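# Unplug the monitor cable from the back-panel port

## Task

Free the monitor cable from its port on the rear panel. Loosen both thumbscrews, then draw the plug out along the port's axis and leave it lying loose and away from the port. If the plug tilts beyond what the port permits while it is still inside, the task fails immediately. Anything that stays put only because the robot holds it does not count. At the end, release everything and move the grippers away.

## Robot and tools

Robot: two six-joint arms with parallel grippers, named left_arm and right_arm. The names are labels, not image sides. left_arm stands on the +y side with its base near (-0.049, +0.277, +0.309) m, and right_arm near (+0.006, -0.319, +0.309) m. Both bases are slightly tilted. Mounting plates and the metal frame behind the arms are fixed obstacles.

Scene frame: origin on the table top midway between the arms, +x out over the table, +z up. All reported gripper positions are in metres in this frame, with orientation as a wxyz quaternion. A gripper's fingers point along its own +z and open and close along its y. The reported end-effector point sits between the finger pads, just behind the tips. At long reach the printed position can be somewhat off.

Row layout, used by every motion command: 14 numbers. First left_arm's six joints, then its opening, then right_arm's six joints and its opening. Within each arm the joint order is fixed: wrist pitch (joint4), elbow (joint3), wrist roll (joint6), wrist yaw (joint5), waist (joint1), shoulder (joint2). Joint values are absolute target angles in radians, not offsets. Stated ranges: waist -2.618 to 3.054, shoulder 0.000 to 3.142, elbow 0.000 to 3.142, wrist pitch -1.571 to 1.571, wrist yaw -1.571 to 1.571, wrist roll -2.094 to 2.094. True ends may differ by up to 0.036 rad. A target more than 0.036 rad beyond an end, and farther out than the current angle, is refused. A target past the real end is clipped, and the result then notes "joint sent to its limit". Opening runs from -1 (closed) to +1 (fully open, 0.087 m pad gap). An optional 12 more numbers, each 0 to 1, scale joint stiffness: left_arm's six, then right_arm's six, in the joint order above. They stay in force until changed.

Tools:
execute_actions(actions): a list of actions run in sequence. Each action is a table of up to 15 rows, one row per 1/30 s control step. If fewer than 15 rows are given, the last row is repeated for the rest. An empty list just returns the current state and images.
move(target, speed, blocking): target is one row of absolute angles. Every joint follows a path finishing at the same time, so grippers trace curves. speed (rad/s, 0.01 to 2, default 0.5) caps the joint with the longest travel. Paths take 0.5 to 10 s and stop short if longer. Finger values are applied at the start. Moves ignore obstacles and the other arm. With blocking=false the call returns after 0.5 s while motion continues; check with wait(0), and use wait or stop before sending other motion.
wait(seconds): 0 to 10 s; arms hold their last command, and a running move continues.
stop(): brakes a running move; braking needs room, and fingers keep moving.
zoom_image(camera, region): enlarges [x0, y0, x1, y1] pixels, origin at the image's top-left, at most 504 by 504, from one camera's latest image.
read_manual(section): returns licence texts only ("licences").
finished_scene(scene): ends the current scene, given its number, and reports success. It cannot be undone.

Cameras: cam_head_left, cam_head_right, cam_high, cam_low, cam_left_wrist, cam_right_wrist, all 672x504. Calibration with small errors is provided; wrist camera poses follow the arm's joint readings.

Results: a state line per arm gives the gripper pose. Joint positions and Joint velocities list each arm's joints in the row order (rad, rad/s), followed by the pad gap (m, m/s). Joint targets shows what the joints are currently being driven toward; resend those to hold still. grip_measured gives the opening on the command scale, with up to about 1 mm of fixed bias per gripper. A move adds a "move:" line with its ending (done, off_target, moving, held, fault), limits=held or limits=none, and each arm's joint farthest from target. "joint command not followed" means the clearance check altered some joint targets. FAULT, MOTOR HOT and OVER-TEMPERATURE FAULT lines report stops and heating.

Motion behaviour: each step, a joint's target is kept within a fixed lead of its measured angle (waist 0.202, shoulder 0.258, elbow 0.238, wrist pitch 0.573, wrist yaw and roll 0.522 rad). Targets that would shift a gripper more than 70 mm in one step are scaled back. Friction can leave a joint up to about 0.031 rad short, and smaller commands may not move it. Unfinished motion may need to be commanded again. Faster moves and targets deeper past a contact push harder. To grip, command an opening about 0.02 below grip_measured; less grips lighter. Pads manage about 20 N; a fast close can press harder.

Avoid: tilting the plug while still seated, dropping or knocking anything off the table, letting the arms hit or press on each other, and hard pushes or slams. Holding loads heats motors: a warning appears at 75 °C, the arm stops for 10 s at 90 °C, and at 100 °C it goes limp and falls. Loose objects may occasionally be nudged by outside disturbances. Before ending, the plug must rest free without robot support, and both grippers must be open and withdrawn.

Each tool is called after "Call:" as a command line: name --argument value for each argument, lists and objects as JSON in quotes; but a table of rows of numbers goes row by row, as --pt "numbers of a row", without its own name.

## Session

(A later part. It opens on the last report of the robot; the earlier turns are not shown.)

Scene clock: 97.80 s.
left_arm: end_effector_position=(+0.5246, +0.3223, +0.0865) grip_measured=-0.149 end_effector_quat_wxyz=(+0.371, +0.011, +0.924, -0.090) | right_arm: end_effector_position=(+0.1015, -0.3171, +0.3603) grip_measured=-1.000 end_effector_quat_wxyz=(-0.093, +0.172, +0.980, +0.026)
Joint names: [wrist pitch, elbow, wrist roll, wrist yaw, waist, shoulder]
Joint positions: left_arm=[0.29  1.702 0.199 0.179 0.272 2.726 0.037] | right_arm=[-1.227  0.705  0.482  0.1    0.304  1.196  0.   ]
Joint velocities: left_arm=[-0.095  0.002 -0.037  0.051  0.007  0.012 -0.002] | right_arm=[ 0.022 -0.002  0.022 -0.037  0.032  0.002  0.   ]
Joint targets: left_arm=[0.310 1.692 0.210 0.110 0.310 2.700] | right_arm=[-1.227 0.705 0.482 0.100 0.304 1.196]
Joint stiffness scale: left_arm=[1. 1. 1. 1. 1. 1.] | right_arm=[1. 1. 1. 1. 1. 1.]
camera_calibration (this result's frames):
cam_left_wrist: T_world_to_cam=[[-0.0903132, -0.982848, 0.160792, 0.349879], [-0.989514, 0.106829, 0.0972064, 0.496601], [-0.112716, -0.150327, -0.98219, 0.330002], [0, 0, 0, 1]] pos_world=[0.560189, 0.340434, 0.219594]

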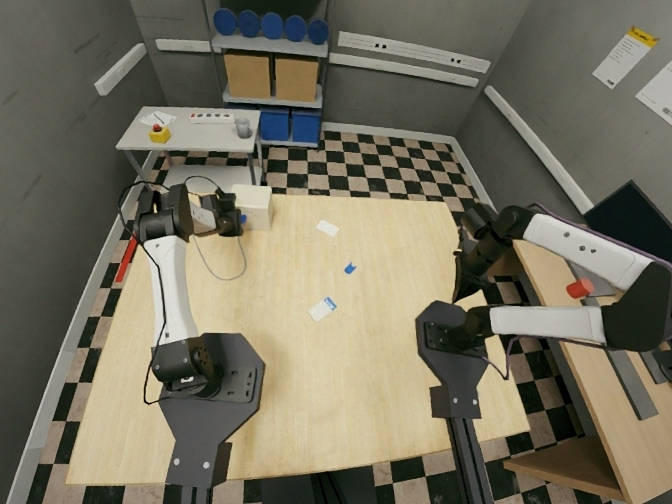

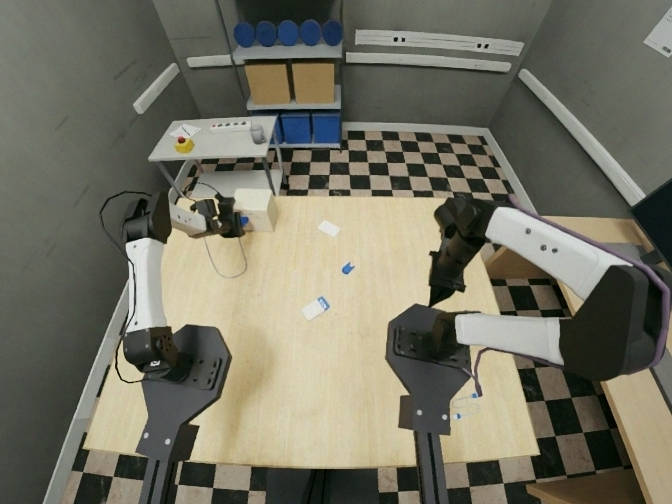

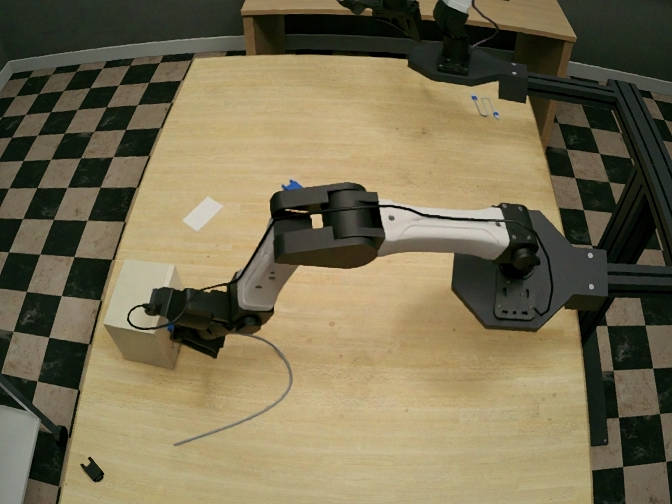

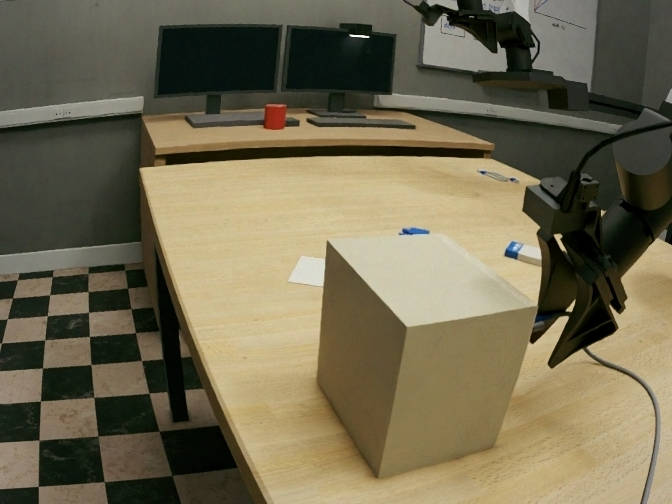

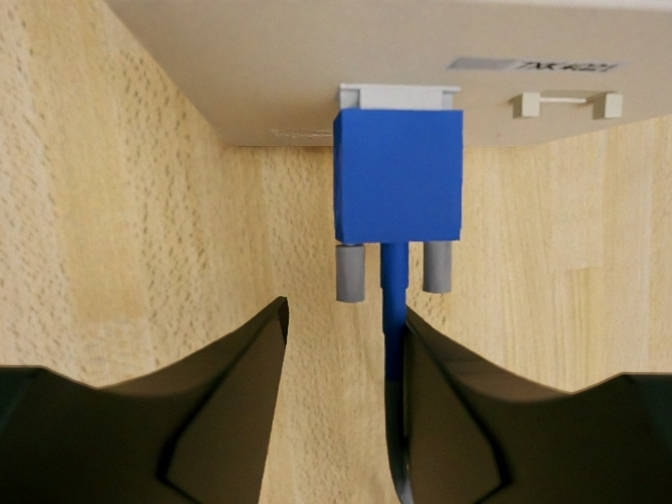

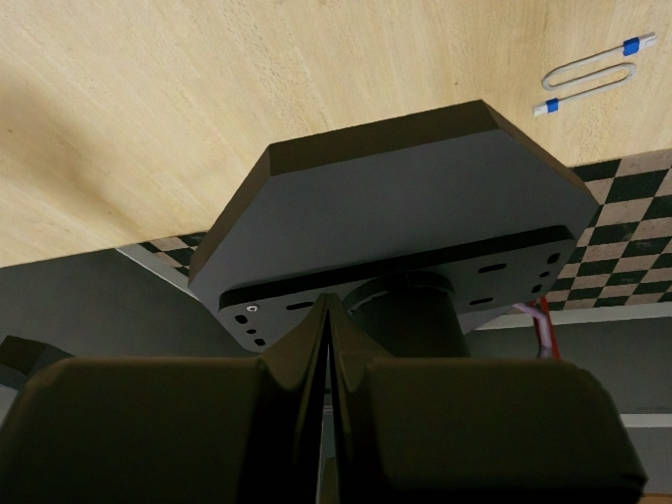

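Call:
move --target '[0.29,1.70,0.15,0.175,0.228,2.73,-0.1,-1.227,0.705,0.482,0.1,0.304,1.196,-1]' --speed 0.1

Call:
move --target '[0.328,1.722,0.15,0.175,0.235,2.70,-0.1,-1.227,0.705,0.482,0.1,0.304,1.196,-1]' --speed 0.1

Scene clock: 100.03 s.
left_arm: end_effector_position=(+0.5273, +0.2972, +0.0908) grip_measured=-0.100 end_effector_quat_wxyz=(+0.371, +0.009, +0.923, -0.107) | right_arm: end_effector_position=(+0.1015, -0.3171, +0.3603) grip_measured=-1.000 end_effector_quat_wxyz=(-0.093, +0.172, +0.980, +0.026)
Joint names: [wrist pitch, elbow, wrist roll, wrist yaw, waist, shoulder]
Joint positions: left_arm=[0.29  1.702 0.157 0.18  0.232 2.726 0.039] | right_arm=[-1.227  0.705  0.482  0.1    0.304  1.196  0.   ]
Joint velocities: left_arm=[-0.066 -0.002 -0.066 -0.007 -0.002 -0.012  0.001] | right_arm=[ 0.022 -0.007 -0.081 -0.007  0.002  0.002  0.   ]
Joint targets: left_arm=[0.290 1.700 0.150 0.175 0.228 2.730] | right_arm=[-1.227 0.705 0.482 0.100 0.304 1.196]
Joint stiffness scale: left_arm=[1. 1. 1. 1. 1. 1.] | right_arm=[1. 1. 1. 1. 1. 1.]
move: done; limits=none; left_arm: farthest joint: the wrist roll, 0.007 radians from its target (0.049 radians at the start); right_arm: farthest joint: the waist, 0.000 radians from its target (0.000 radians at the start)
camera_calibration (this result's frames):
cam_left_wrist: T_world_to_cam=[[-0.0997164, -0.975974, 0.193732, 0.324666], [-0.988353, 0.119647, 0.0940356, 0.497402], [-0.114956, -0.182099, -0.976537, 0.340887], [0, 0, 0, 1]] pos_world=[0.56317, 0.319428, 0.223217]

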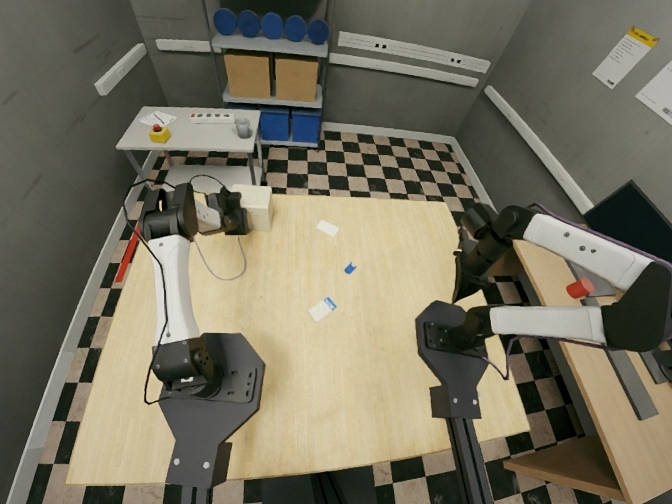

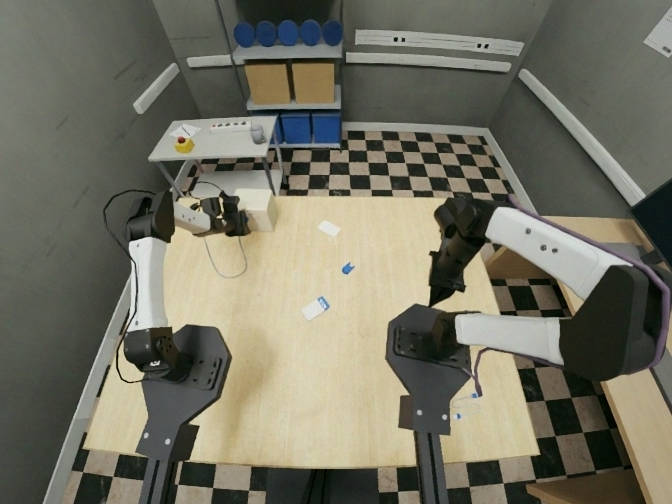

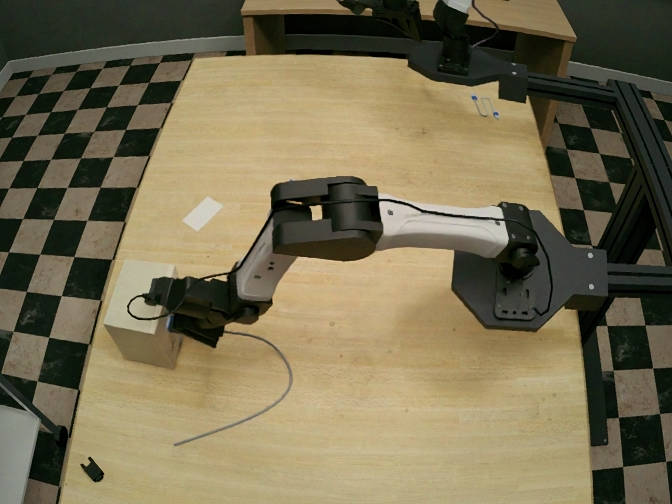

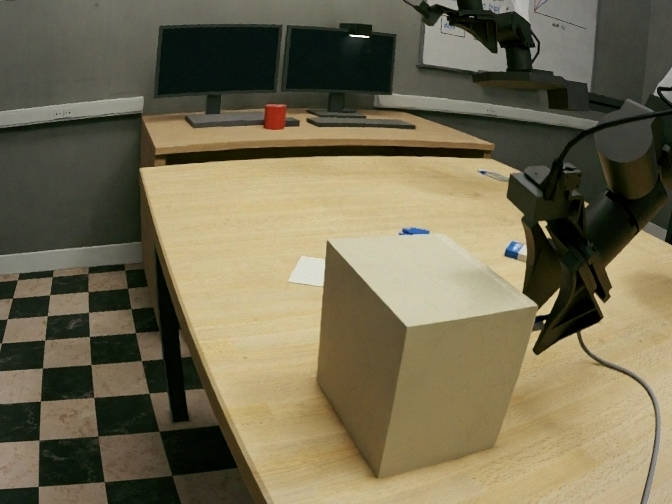

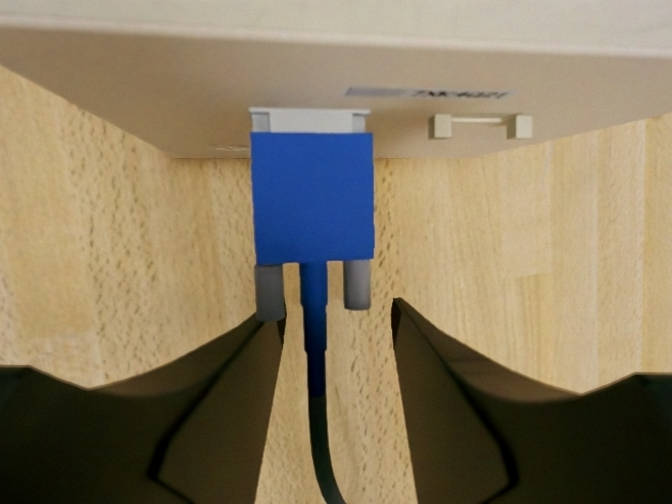

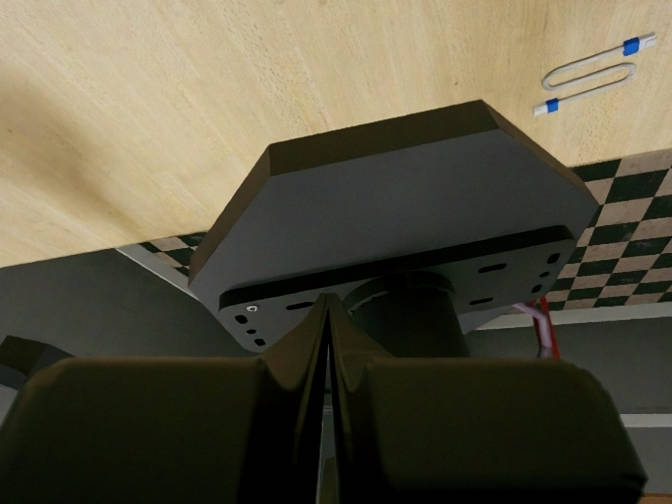

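Scene clock: 100.77 s.
left_arm: end_effector_position=(+0.5291, +0.2977, +0.0933) grip_measured=-0.100 end_effector_quat_wxyz=(+0.373, +0.007, +0.921, -0.107) | right_arm: end_effector_position=(+0.1015, -0.3171, +0.3603) grip_measured=-1.000 end_effector_quat_wxyz=(-0.093, +0.172, +0.980, +0.026)
Joint names: [wrist pitch, elbow, wrist roll, wrist yaw, waist, shoulder]
Joint positions: left_arm=[0.293 1.702 0.152 0.18  0.232 2.722 0.039] | right_arm=[-1.227  0.705  0.482  0.1    0.304  1.196  0.   ]
Joint velocities: left_arm=[ 0.022 -0.007 -0.022 -0.022  0.002  0.002 -0.   ] | right_arm=[-0.007  0.017 -0.037 -0.007  0.002 -0.027  0.   ]
Joint targets: left_arm=[0.328 1.722 0.150 0.175 0.235 2.700] | right_arm=[-1.227 0.705 0.482 0.100 0.304 1.196]
Joint stiffness scale: left_arm=[1. 1. 1. 1. 1. 1.] | right_arm=[1. 1. 1. 1. 1. 1.]
move: off_target (left_arm); limits=none; left_arm: farthest joint: the wrist pitch, 0.035 radians from its target (0.038 radians at the start); right_arm: farthest joint: the waist, 0.000 radians from its target (0.000 radians at the start)
camera_calibration (this result's frames):
cam_left_wrist: T_world_to_cam=[[-0.0960728, -0.97603, 0.195283, 0.322844], [-0.989434, 0.115045, 0.0882313, 0.501395], [-0.108583, -0.184743, -0.97677, 0.341031], [0, 0, 0, 1]] pos_world=[0.564144, 0.320425, 0.225824]

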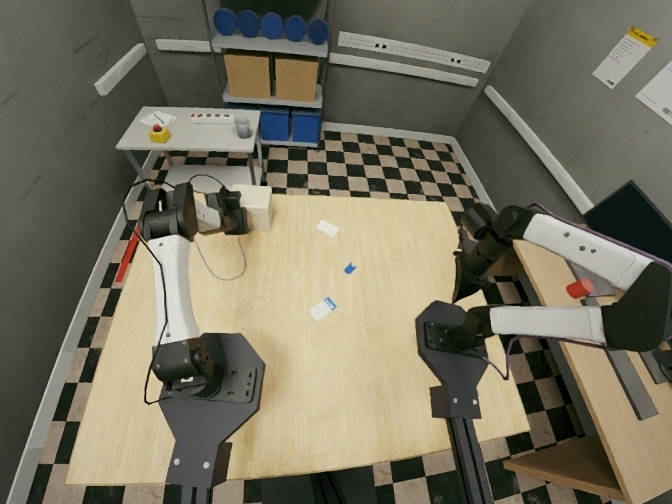

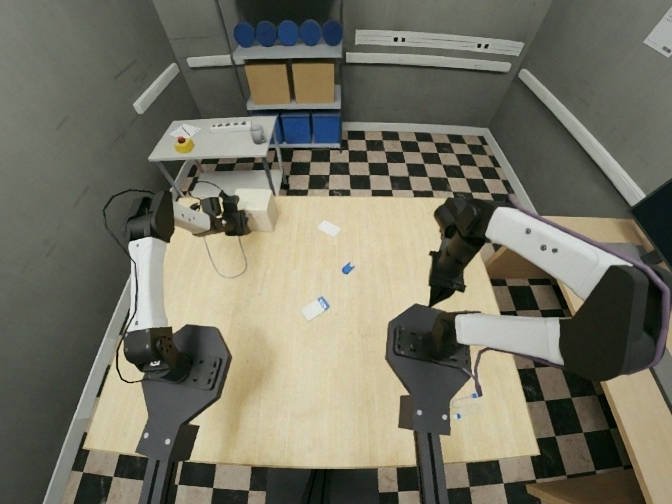

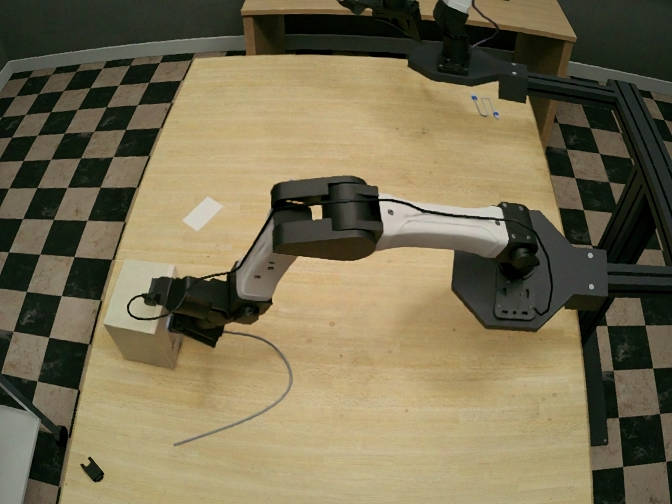

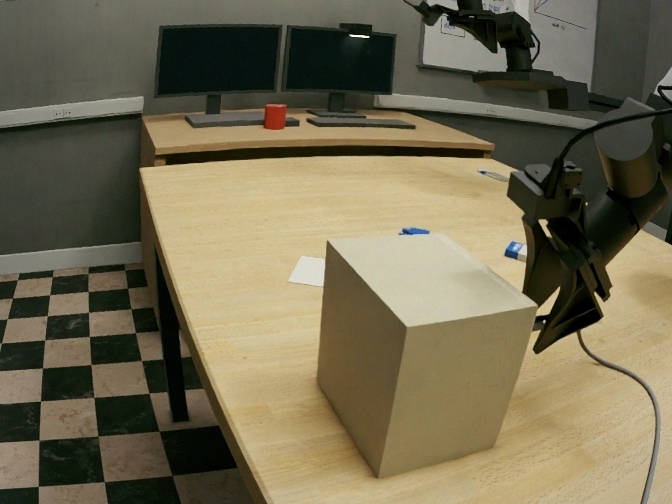

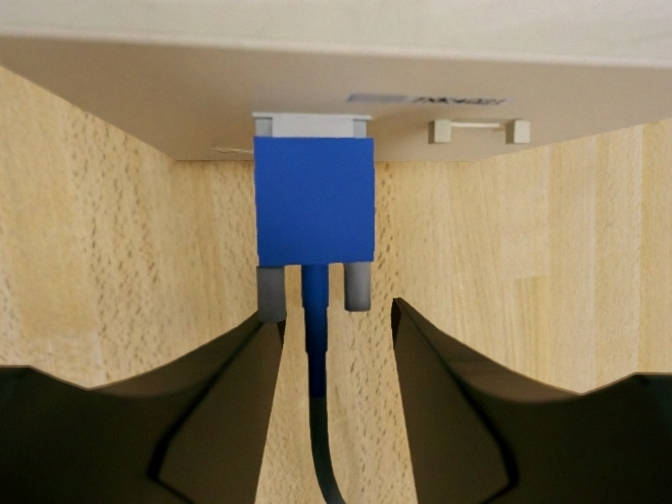

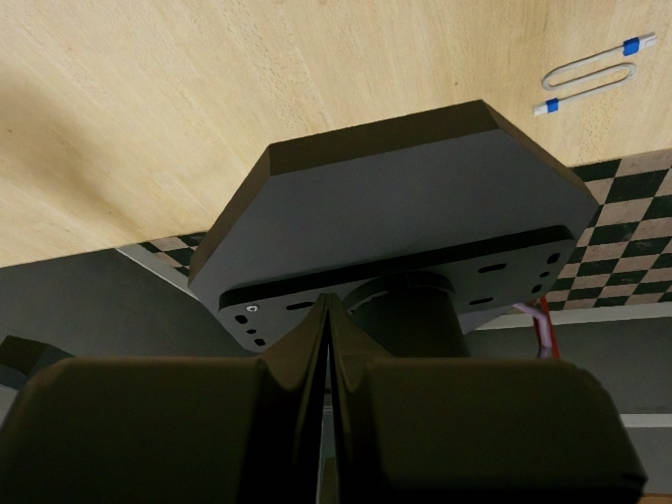

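Call:
move --target '[0.328,1.722,0.15,0.175,0.235,2.70,0.2,-1.227,0.705,0.482,0.1,0.304,1.196,-1]' --speed 0.06

Scene clock: 102.00 s.
left_arm: end_effector_position=(+0.5402, +0.3015, +0.1059) grip_measured=+0.200 end_effector_quat_wxyz=(+0.395, +0.006, +0.913, -0.103) | right_arm: end_effector_position=(+0.1015, -0.3171, +0.3603) grip_measured=-1.000 end_effector_quat_wxyz=(-0.093, +0.172, +0.980, +0.026)
Joint names: [wrist pitch, elbow, wrist roll, wrist yaw, waist, shoulder]
Joint positions: left_arm=[0.323 1.702 0.151 0.18  0.232 2.706 0.052] | right_arm=[-1.227  0.705  0.482  0.1    0.304  1.196  0.   ]
Joint velocities: left_arm=[ 0.007 -0.007  0.007 -0.022  0.002 -0.007 -0.001] | right_arm=[-0.007 -0.002 -0.007 -0.081 -0.007 -0.007  0.   ]
Joint targets: left_arm=[0.328 1.722 0.150 0.175 0.235 2.700] | right_arm=[-1.227 0.705 0.482 0.100 0.304 1.196]
Joint stiffness scale: left_arm=[1. 1. 1. 1. 1. 1.] | right_arm=[1. 1. 1. 1. 1. 1.]
move: done; limits=none; left_arm: farthest joint: the elbow, 0.020 radians from its target (0.020 radians at the start); right_arm: farthest joint: the waist, 0.000 radians from its target (0.000 radians at the start)
camera_calibration (this result's frames):
cam_left_wrist: T_world_to_cam=[[-0.0969383, -0.977971, 0.184867, 0.327222], [-0.993289, 0.106833, 0.0443133, 0.520041], [-0.0630871, -0.179331, -0.981764, 0.329558], [0, 0, 0, 1]] pos_world=[0.569062, 0.323556, 0.24001]

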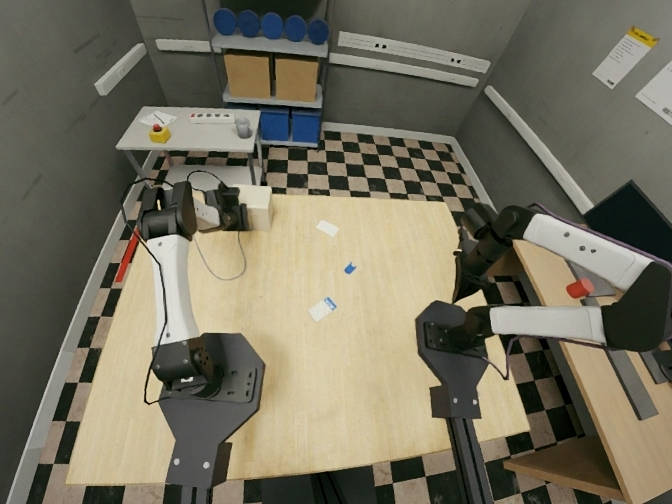

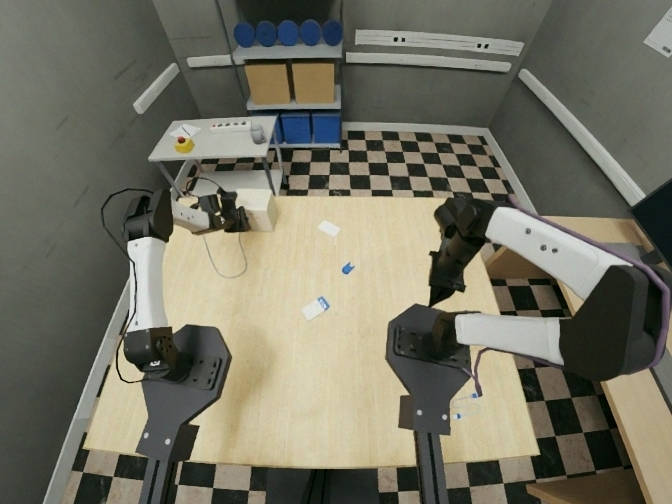

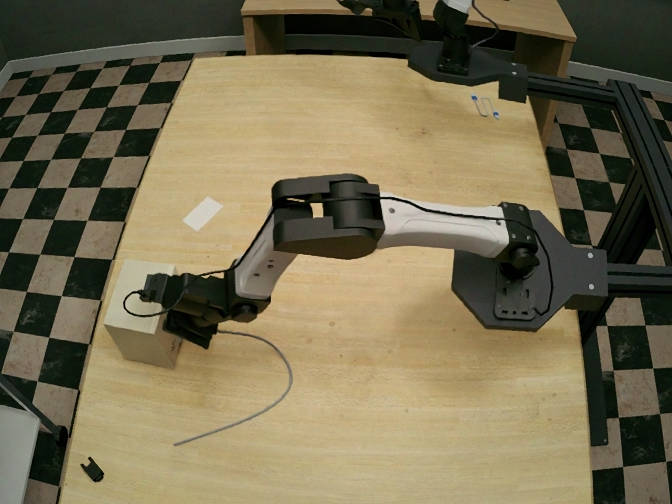

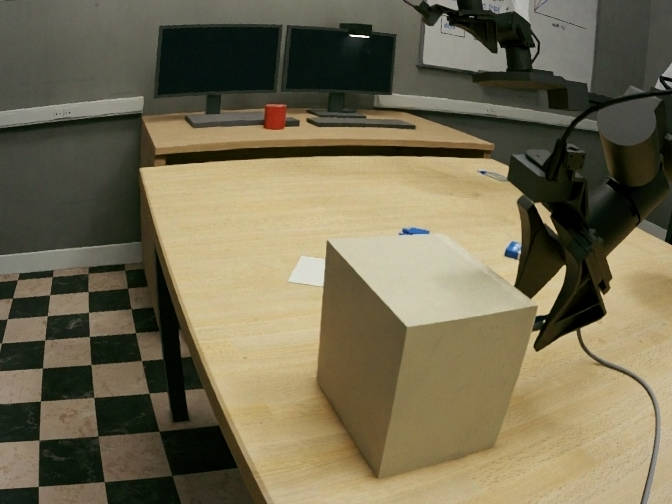

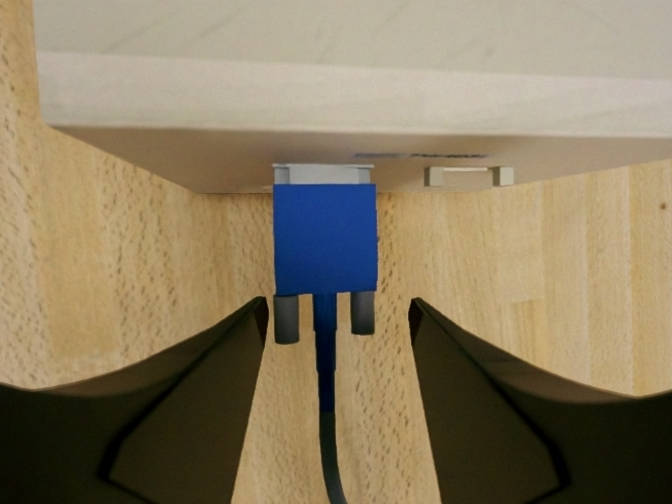

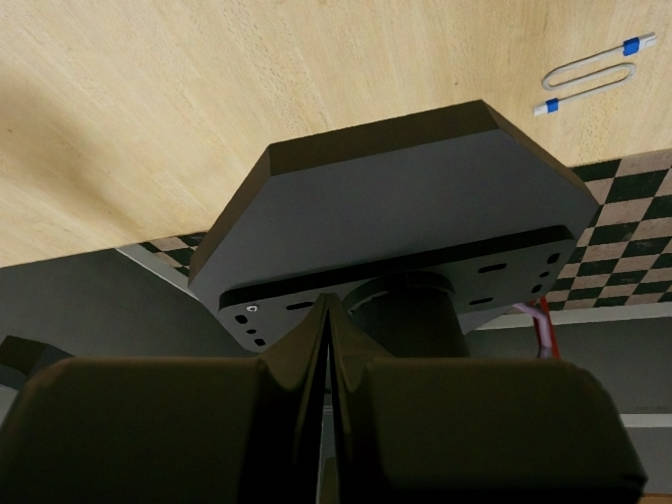

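Call:
execute_actions --actions '[[[0.32,1.725,0.15,0.18,0.225,2.71,0.1,-1.227,0.705,0.482,0.1,0.304,1.196,-1],[0.32,1.725,0.15,0.18,0.22,2.715,0.0,-1.227,0.705,0.482,0.1,0.304,1.196,-1],[0.32,1.725,0.15,0.19,0.21,2.72,-0.05,-1.227,0.705,0.482,0.1,0.304,1.196,-1],[0.32,1.725,0.15,0.19,0.2,2.72,-0.1,-1.227,0.705,0.482,0.1,0.304,1.196,-1],[0.32,1.725,0.15,0.19,0.19,2.72,-0.15,-1.227,0.705,0.482,0.1,0.304,1.196,-1],[0.32,1.725,0.15,0.19,0.185,2.725,-0.15,-1.227,0.705,0.482,0.1,0.304,1.196,-1]],[[0.32,1.727,0.15,0.19,0.185,2.733,-0.15,-1.227,0.705,0.482,0.1,0.304,1.196,-1],[0.32,1.73,0.15,0.19,0.185,2.74,-0.15,-1.227,0.705,0.482,0.1,0.304,1.196,-1],[0.32,1.735,0.15,0.19,0.185,2.747,-0.15,-1.227,0.705,0.482,0.1,0.304,1.196,-1],[0.32,1.741,0.15,0.19,0.185,2.755,-0.15,-1.227,0.705,0.482,0.1,0.304,1.196,-1],[0.32,1.747,0.15,0.19,0.185,2.762,-0.15,-1.227,0.705,0.482,0.1,0.304,1.196,-1],[0.32,1.753,0.15,0.19,0.185,2.77,-0.15,-1.227,0.705,0.482,0.1,0.304,1.196,-1],[0.32,1.759,0.15,0.19,0.185,2.777,-0.15,-1.227,0.705,0.482,0.1,0.304,1.196,-1],[0.32,1.765,0.15,0.19,0.185,2.785,-0.15,-1.227,0.705,0.482,0.1,0.304,1.196,-1],[0.32,1.771,0.15,0.19,0.185,2.792,-0.15,-1.227,0.705,0.482,0.1,0.304,1.196,-1],[0.32,1.777,0.15,0.19,0.185,2.8,-0.15,-1.227,0.705,0.482,0.1,0.304,1.196,-1],[0.32,1.783,0.15,0.19,0.185,2.807,-0.15,-1.227,0.705,0.482,0.1,0.304,1.196,-1],[0.32,1.789,0.15,0.19,0.185,2.815,-0.15,-1.227,0.705,0.482,0.1,0.304,1.196,-1],[0.32,1.795,0.15,0.19,0.185,2.822,-0.15,-1.227,0.705,0.482,0.1,0.304,1.196,-1],[0.32,1.801,0.15,0.19,0.185,2.83,-0.15,-1.227,0.705,0.482,0.1,0.304,1.196,-1],[0.32,1.807,0.15,0.19,0.185,2.837,-0.15,-1.227,0.705,0.482,0.1,0.304,1.196,-1]],[[0.32,1.807,0.15,0.19,0.185,2.837,-0.15,-1.227,0.705,0.482,0.1,0.304,1.196,-1],[0.32,1.807,0.15,0.19,0.185,2.837,-0.15,-1.227,0.705,0.482,0.1,0.304,1.196,-1],[0.32,1.807,0.15,0.19,0.185,2.837,-0.15,-1.227,0.705,0.482,0.1,0.304,1.196,-1],[0.32,1.807,0.15,0.19,0.185,2.837,-0.15,-1.227,0.705,0.482,0.1,0.304,1.196,-1],[0.32,1.807,0.15,0.19,0.185,2.837,-0.15,-1.227,0.705,0.482,0.1,0.304,1.196,-1],[0.32,1.807,0.15,0.19,0.185,2.837,-0.15,-1.227,0.705,0.482,0.1,0.304,1.196,-1],[0.32,1.8,0.15,0.18,0.21,2.83,0,-1.227,0.705,0.482,0.1,0.304,1.196,-1],[0.32,1.79,0.15,0.175,0.23,2.82,0.15,-1.227,0.705,0.482,0.1,0.304,1.196,-1],[0.32,1.78,0.15,0.175,0.245,2.815,0.3,-1.227,0.705,0.482,0.1,0.304,1.196,-1]]]'

Call:
move --target '[0.32,1.686,0.15,0.175,0.245,2.70,0.3,-1.227,0.705,0.482,0.1,0.304,1.196,-1]' --speed 0.25

Scene clock: 105.07 s.
left_arm: end_effector_position=(+0.5403, +0.3014, +0.0709) grip_measured=+0.300 end_effector_quat_wxyz=(+0.385, +0.003, +0.918, -0.095) | right_arm: end_effector_position=(+0.1015, -0.3171, +0.3603) grip_measured=-1.000 end_effector_quat_wxyz=(-0.093, +0.172, +0.980, +0.026)
Joint names: [wrist pitch, elbow, wrist roll, wrist yaw, waist, shoulder]
Joint positions: left_arm=[0.325 1.793 0.154 0.161 0.236 2.817 0.057] | right_arm=[-1.227  0.705  0.482  0.1    0.304  1.196  0.   ]
Joint velocities: left_arm=[-0.051  0.007  0.066 -0.007  0.061 -0.012  0.   ] | right_arm=[ 0.051  0.007  0.066 -0.037 -0.007  0.002  0.   ]
Joint targets: left_arm=[0.320 1.780 0.150 0.175 0.245 2.815] | right_arm=[-1.227 0.705 0.482 0.100 0.304 1.196]
Joint stiffness scale: left_arm=[1. 1. 1. 1. 1. 1.] | right_arm=[1. 1. 1. 1. 1. 1.]
camera_calibration (this result's frames):
cam_left_wrist: T_world_to_cam=[[-0.0818528, -0.981312, 0.174148, 0.327274], [-0.99317, 0.0948901, 0.0678902, 0.523544], [-0.0831464, -0.167402, -0.982376, 0.30244], [0, 0, 0, 1]] pos_world=[0.571903, 0.322108, 0.204573]

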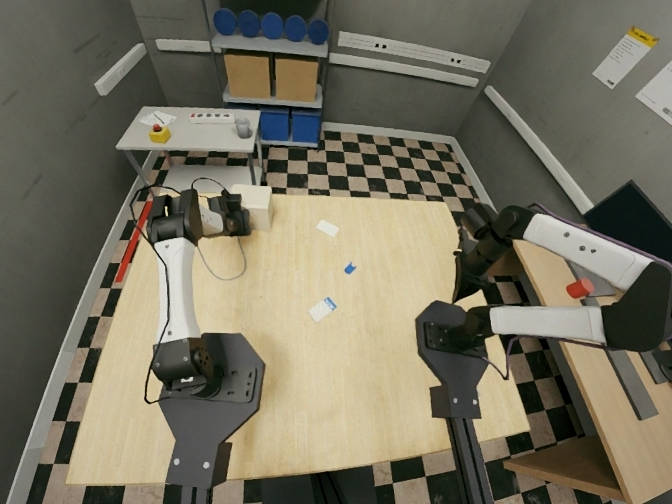

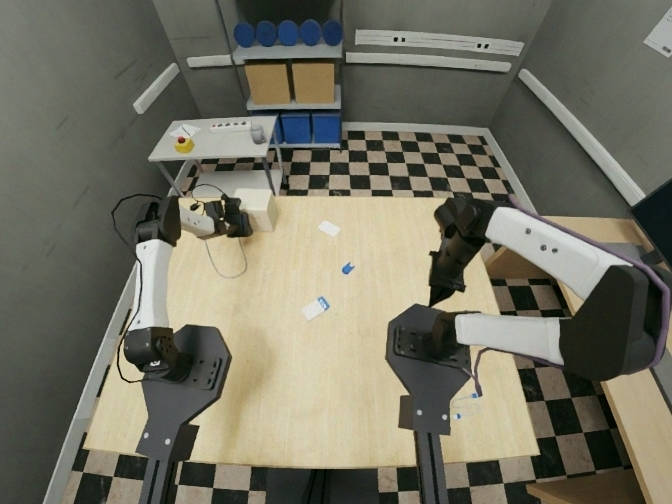

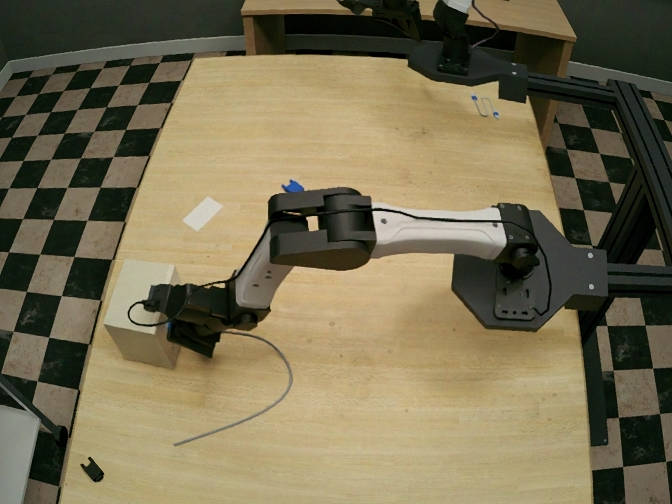

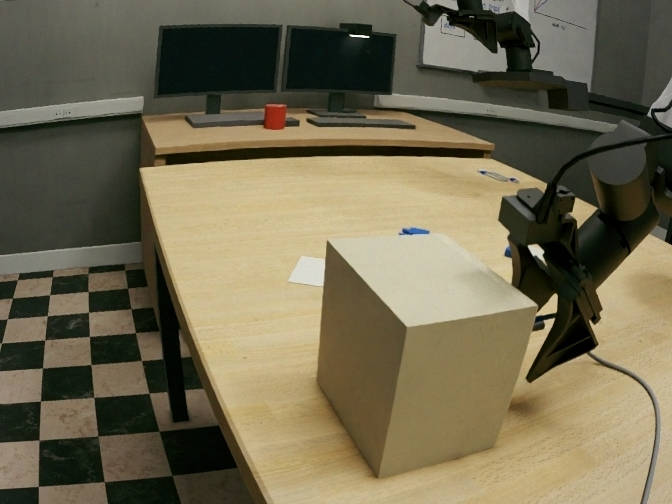

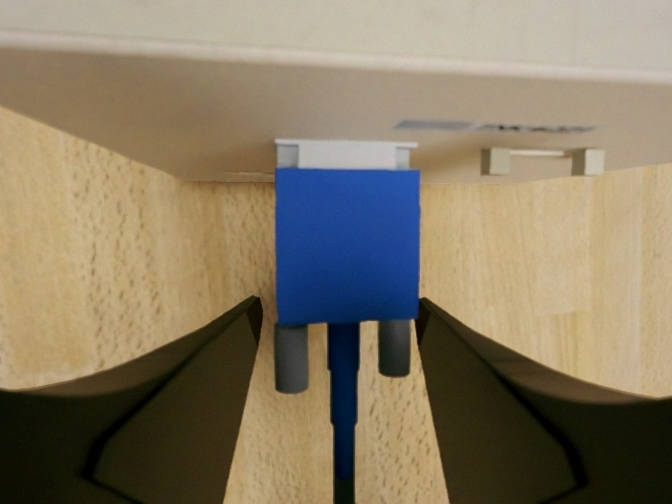

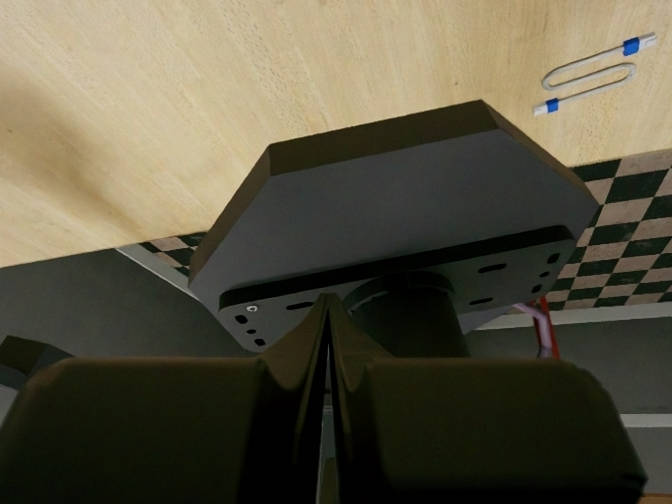

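Scene clock: 106.03 s.
left_arm: end_effector_position=(+0.5418, +0.3080, +0.1068) grip_measured=+0.300 end_effector_quat_wxyz=(+0.396, +0.003, +0.913, -0.093) | right_arm: end_effector_position=(+0.1015, -0.3171, +0.3603) grip_measured=-1.000 end_effector_quat_wxyz=(-0.093, +0.172, +0.980, +0.026)
Joint names: [wrist pitch, elbow, wrist roll, wrist yaw, waist, shoulder]
Joint positions: left_arm=[0.325 1.705 0.154 0.165 0.238 2.704 0.057] | right_arm=[-1.227  0.705  0.482  0.1    0.304  1.196  0.   ]
Joint velocities: left_arm=[-0.007 -0.002 -0.037 -0.095 -0.012 -0.007 -0.001] | right_arm=[-0.007  0.007  0.007 -0.007 -0.012 -0.007  0.   ]
Joint targets: left_arm=[0.320 1.686 0.150 0.175 0.245 2.700] | right_arm=[-1.227 0.705 0.482 0.100 0.304 1.196]
Joint stiffness scale: left_arm=[1. 1. 1. 1. 1. 1.] | right_arm=[1. 1. 1. 1. 1. 1.]
move: done; limits=none; left_arm: farthest joint: the elbow, 0.019 radians from its target (0.107 radians at the start); right_arm: farthest joint: the waist, 0.000 radians from its target (0.000 radians at the start)
camera_calibration (this result's frames):
cam_left_wrist: T_world_to_cam=[[-0.0832144, -0.981757, 0.170964, 0.328788], [-0.994846, 0.0918153, 0.0430189, 0.526526], [-0.0579312, -0.166503, -0.984338, 0.325266], [0, 0, 0, 1]] pos_world=[0.570015, 0.328605, 0.24131]

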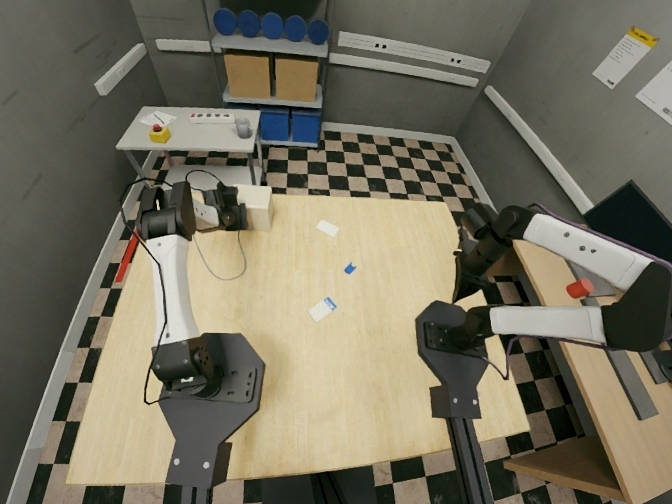

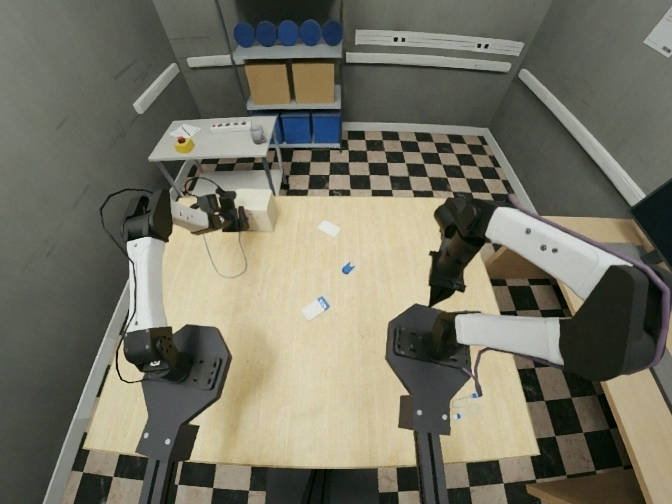

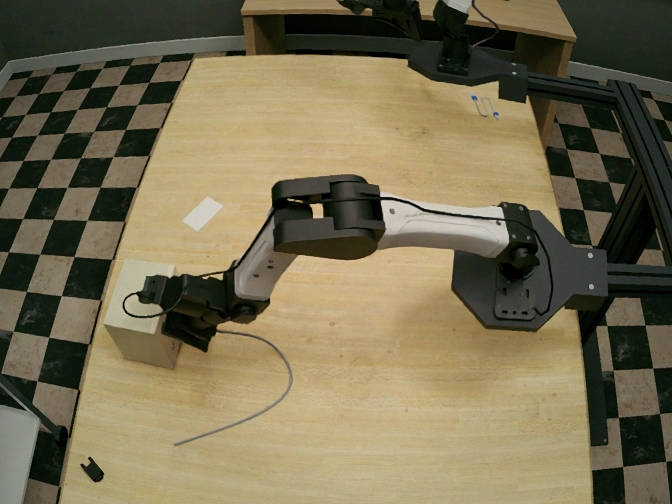

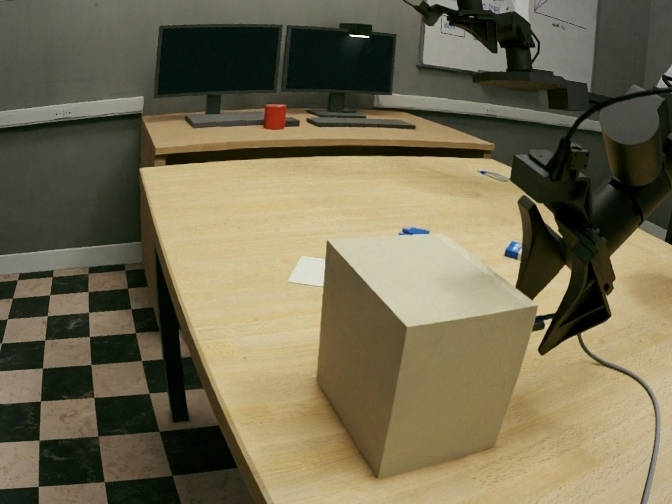

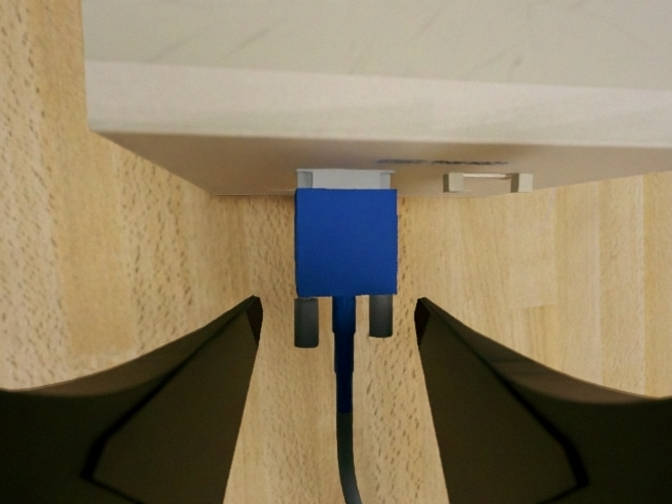

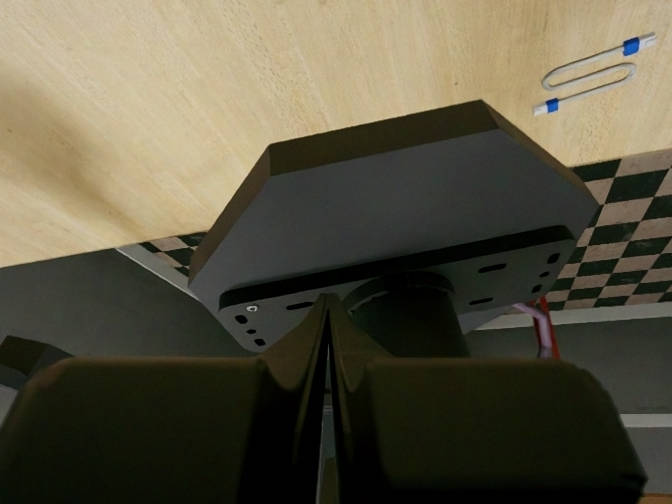

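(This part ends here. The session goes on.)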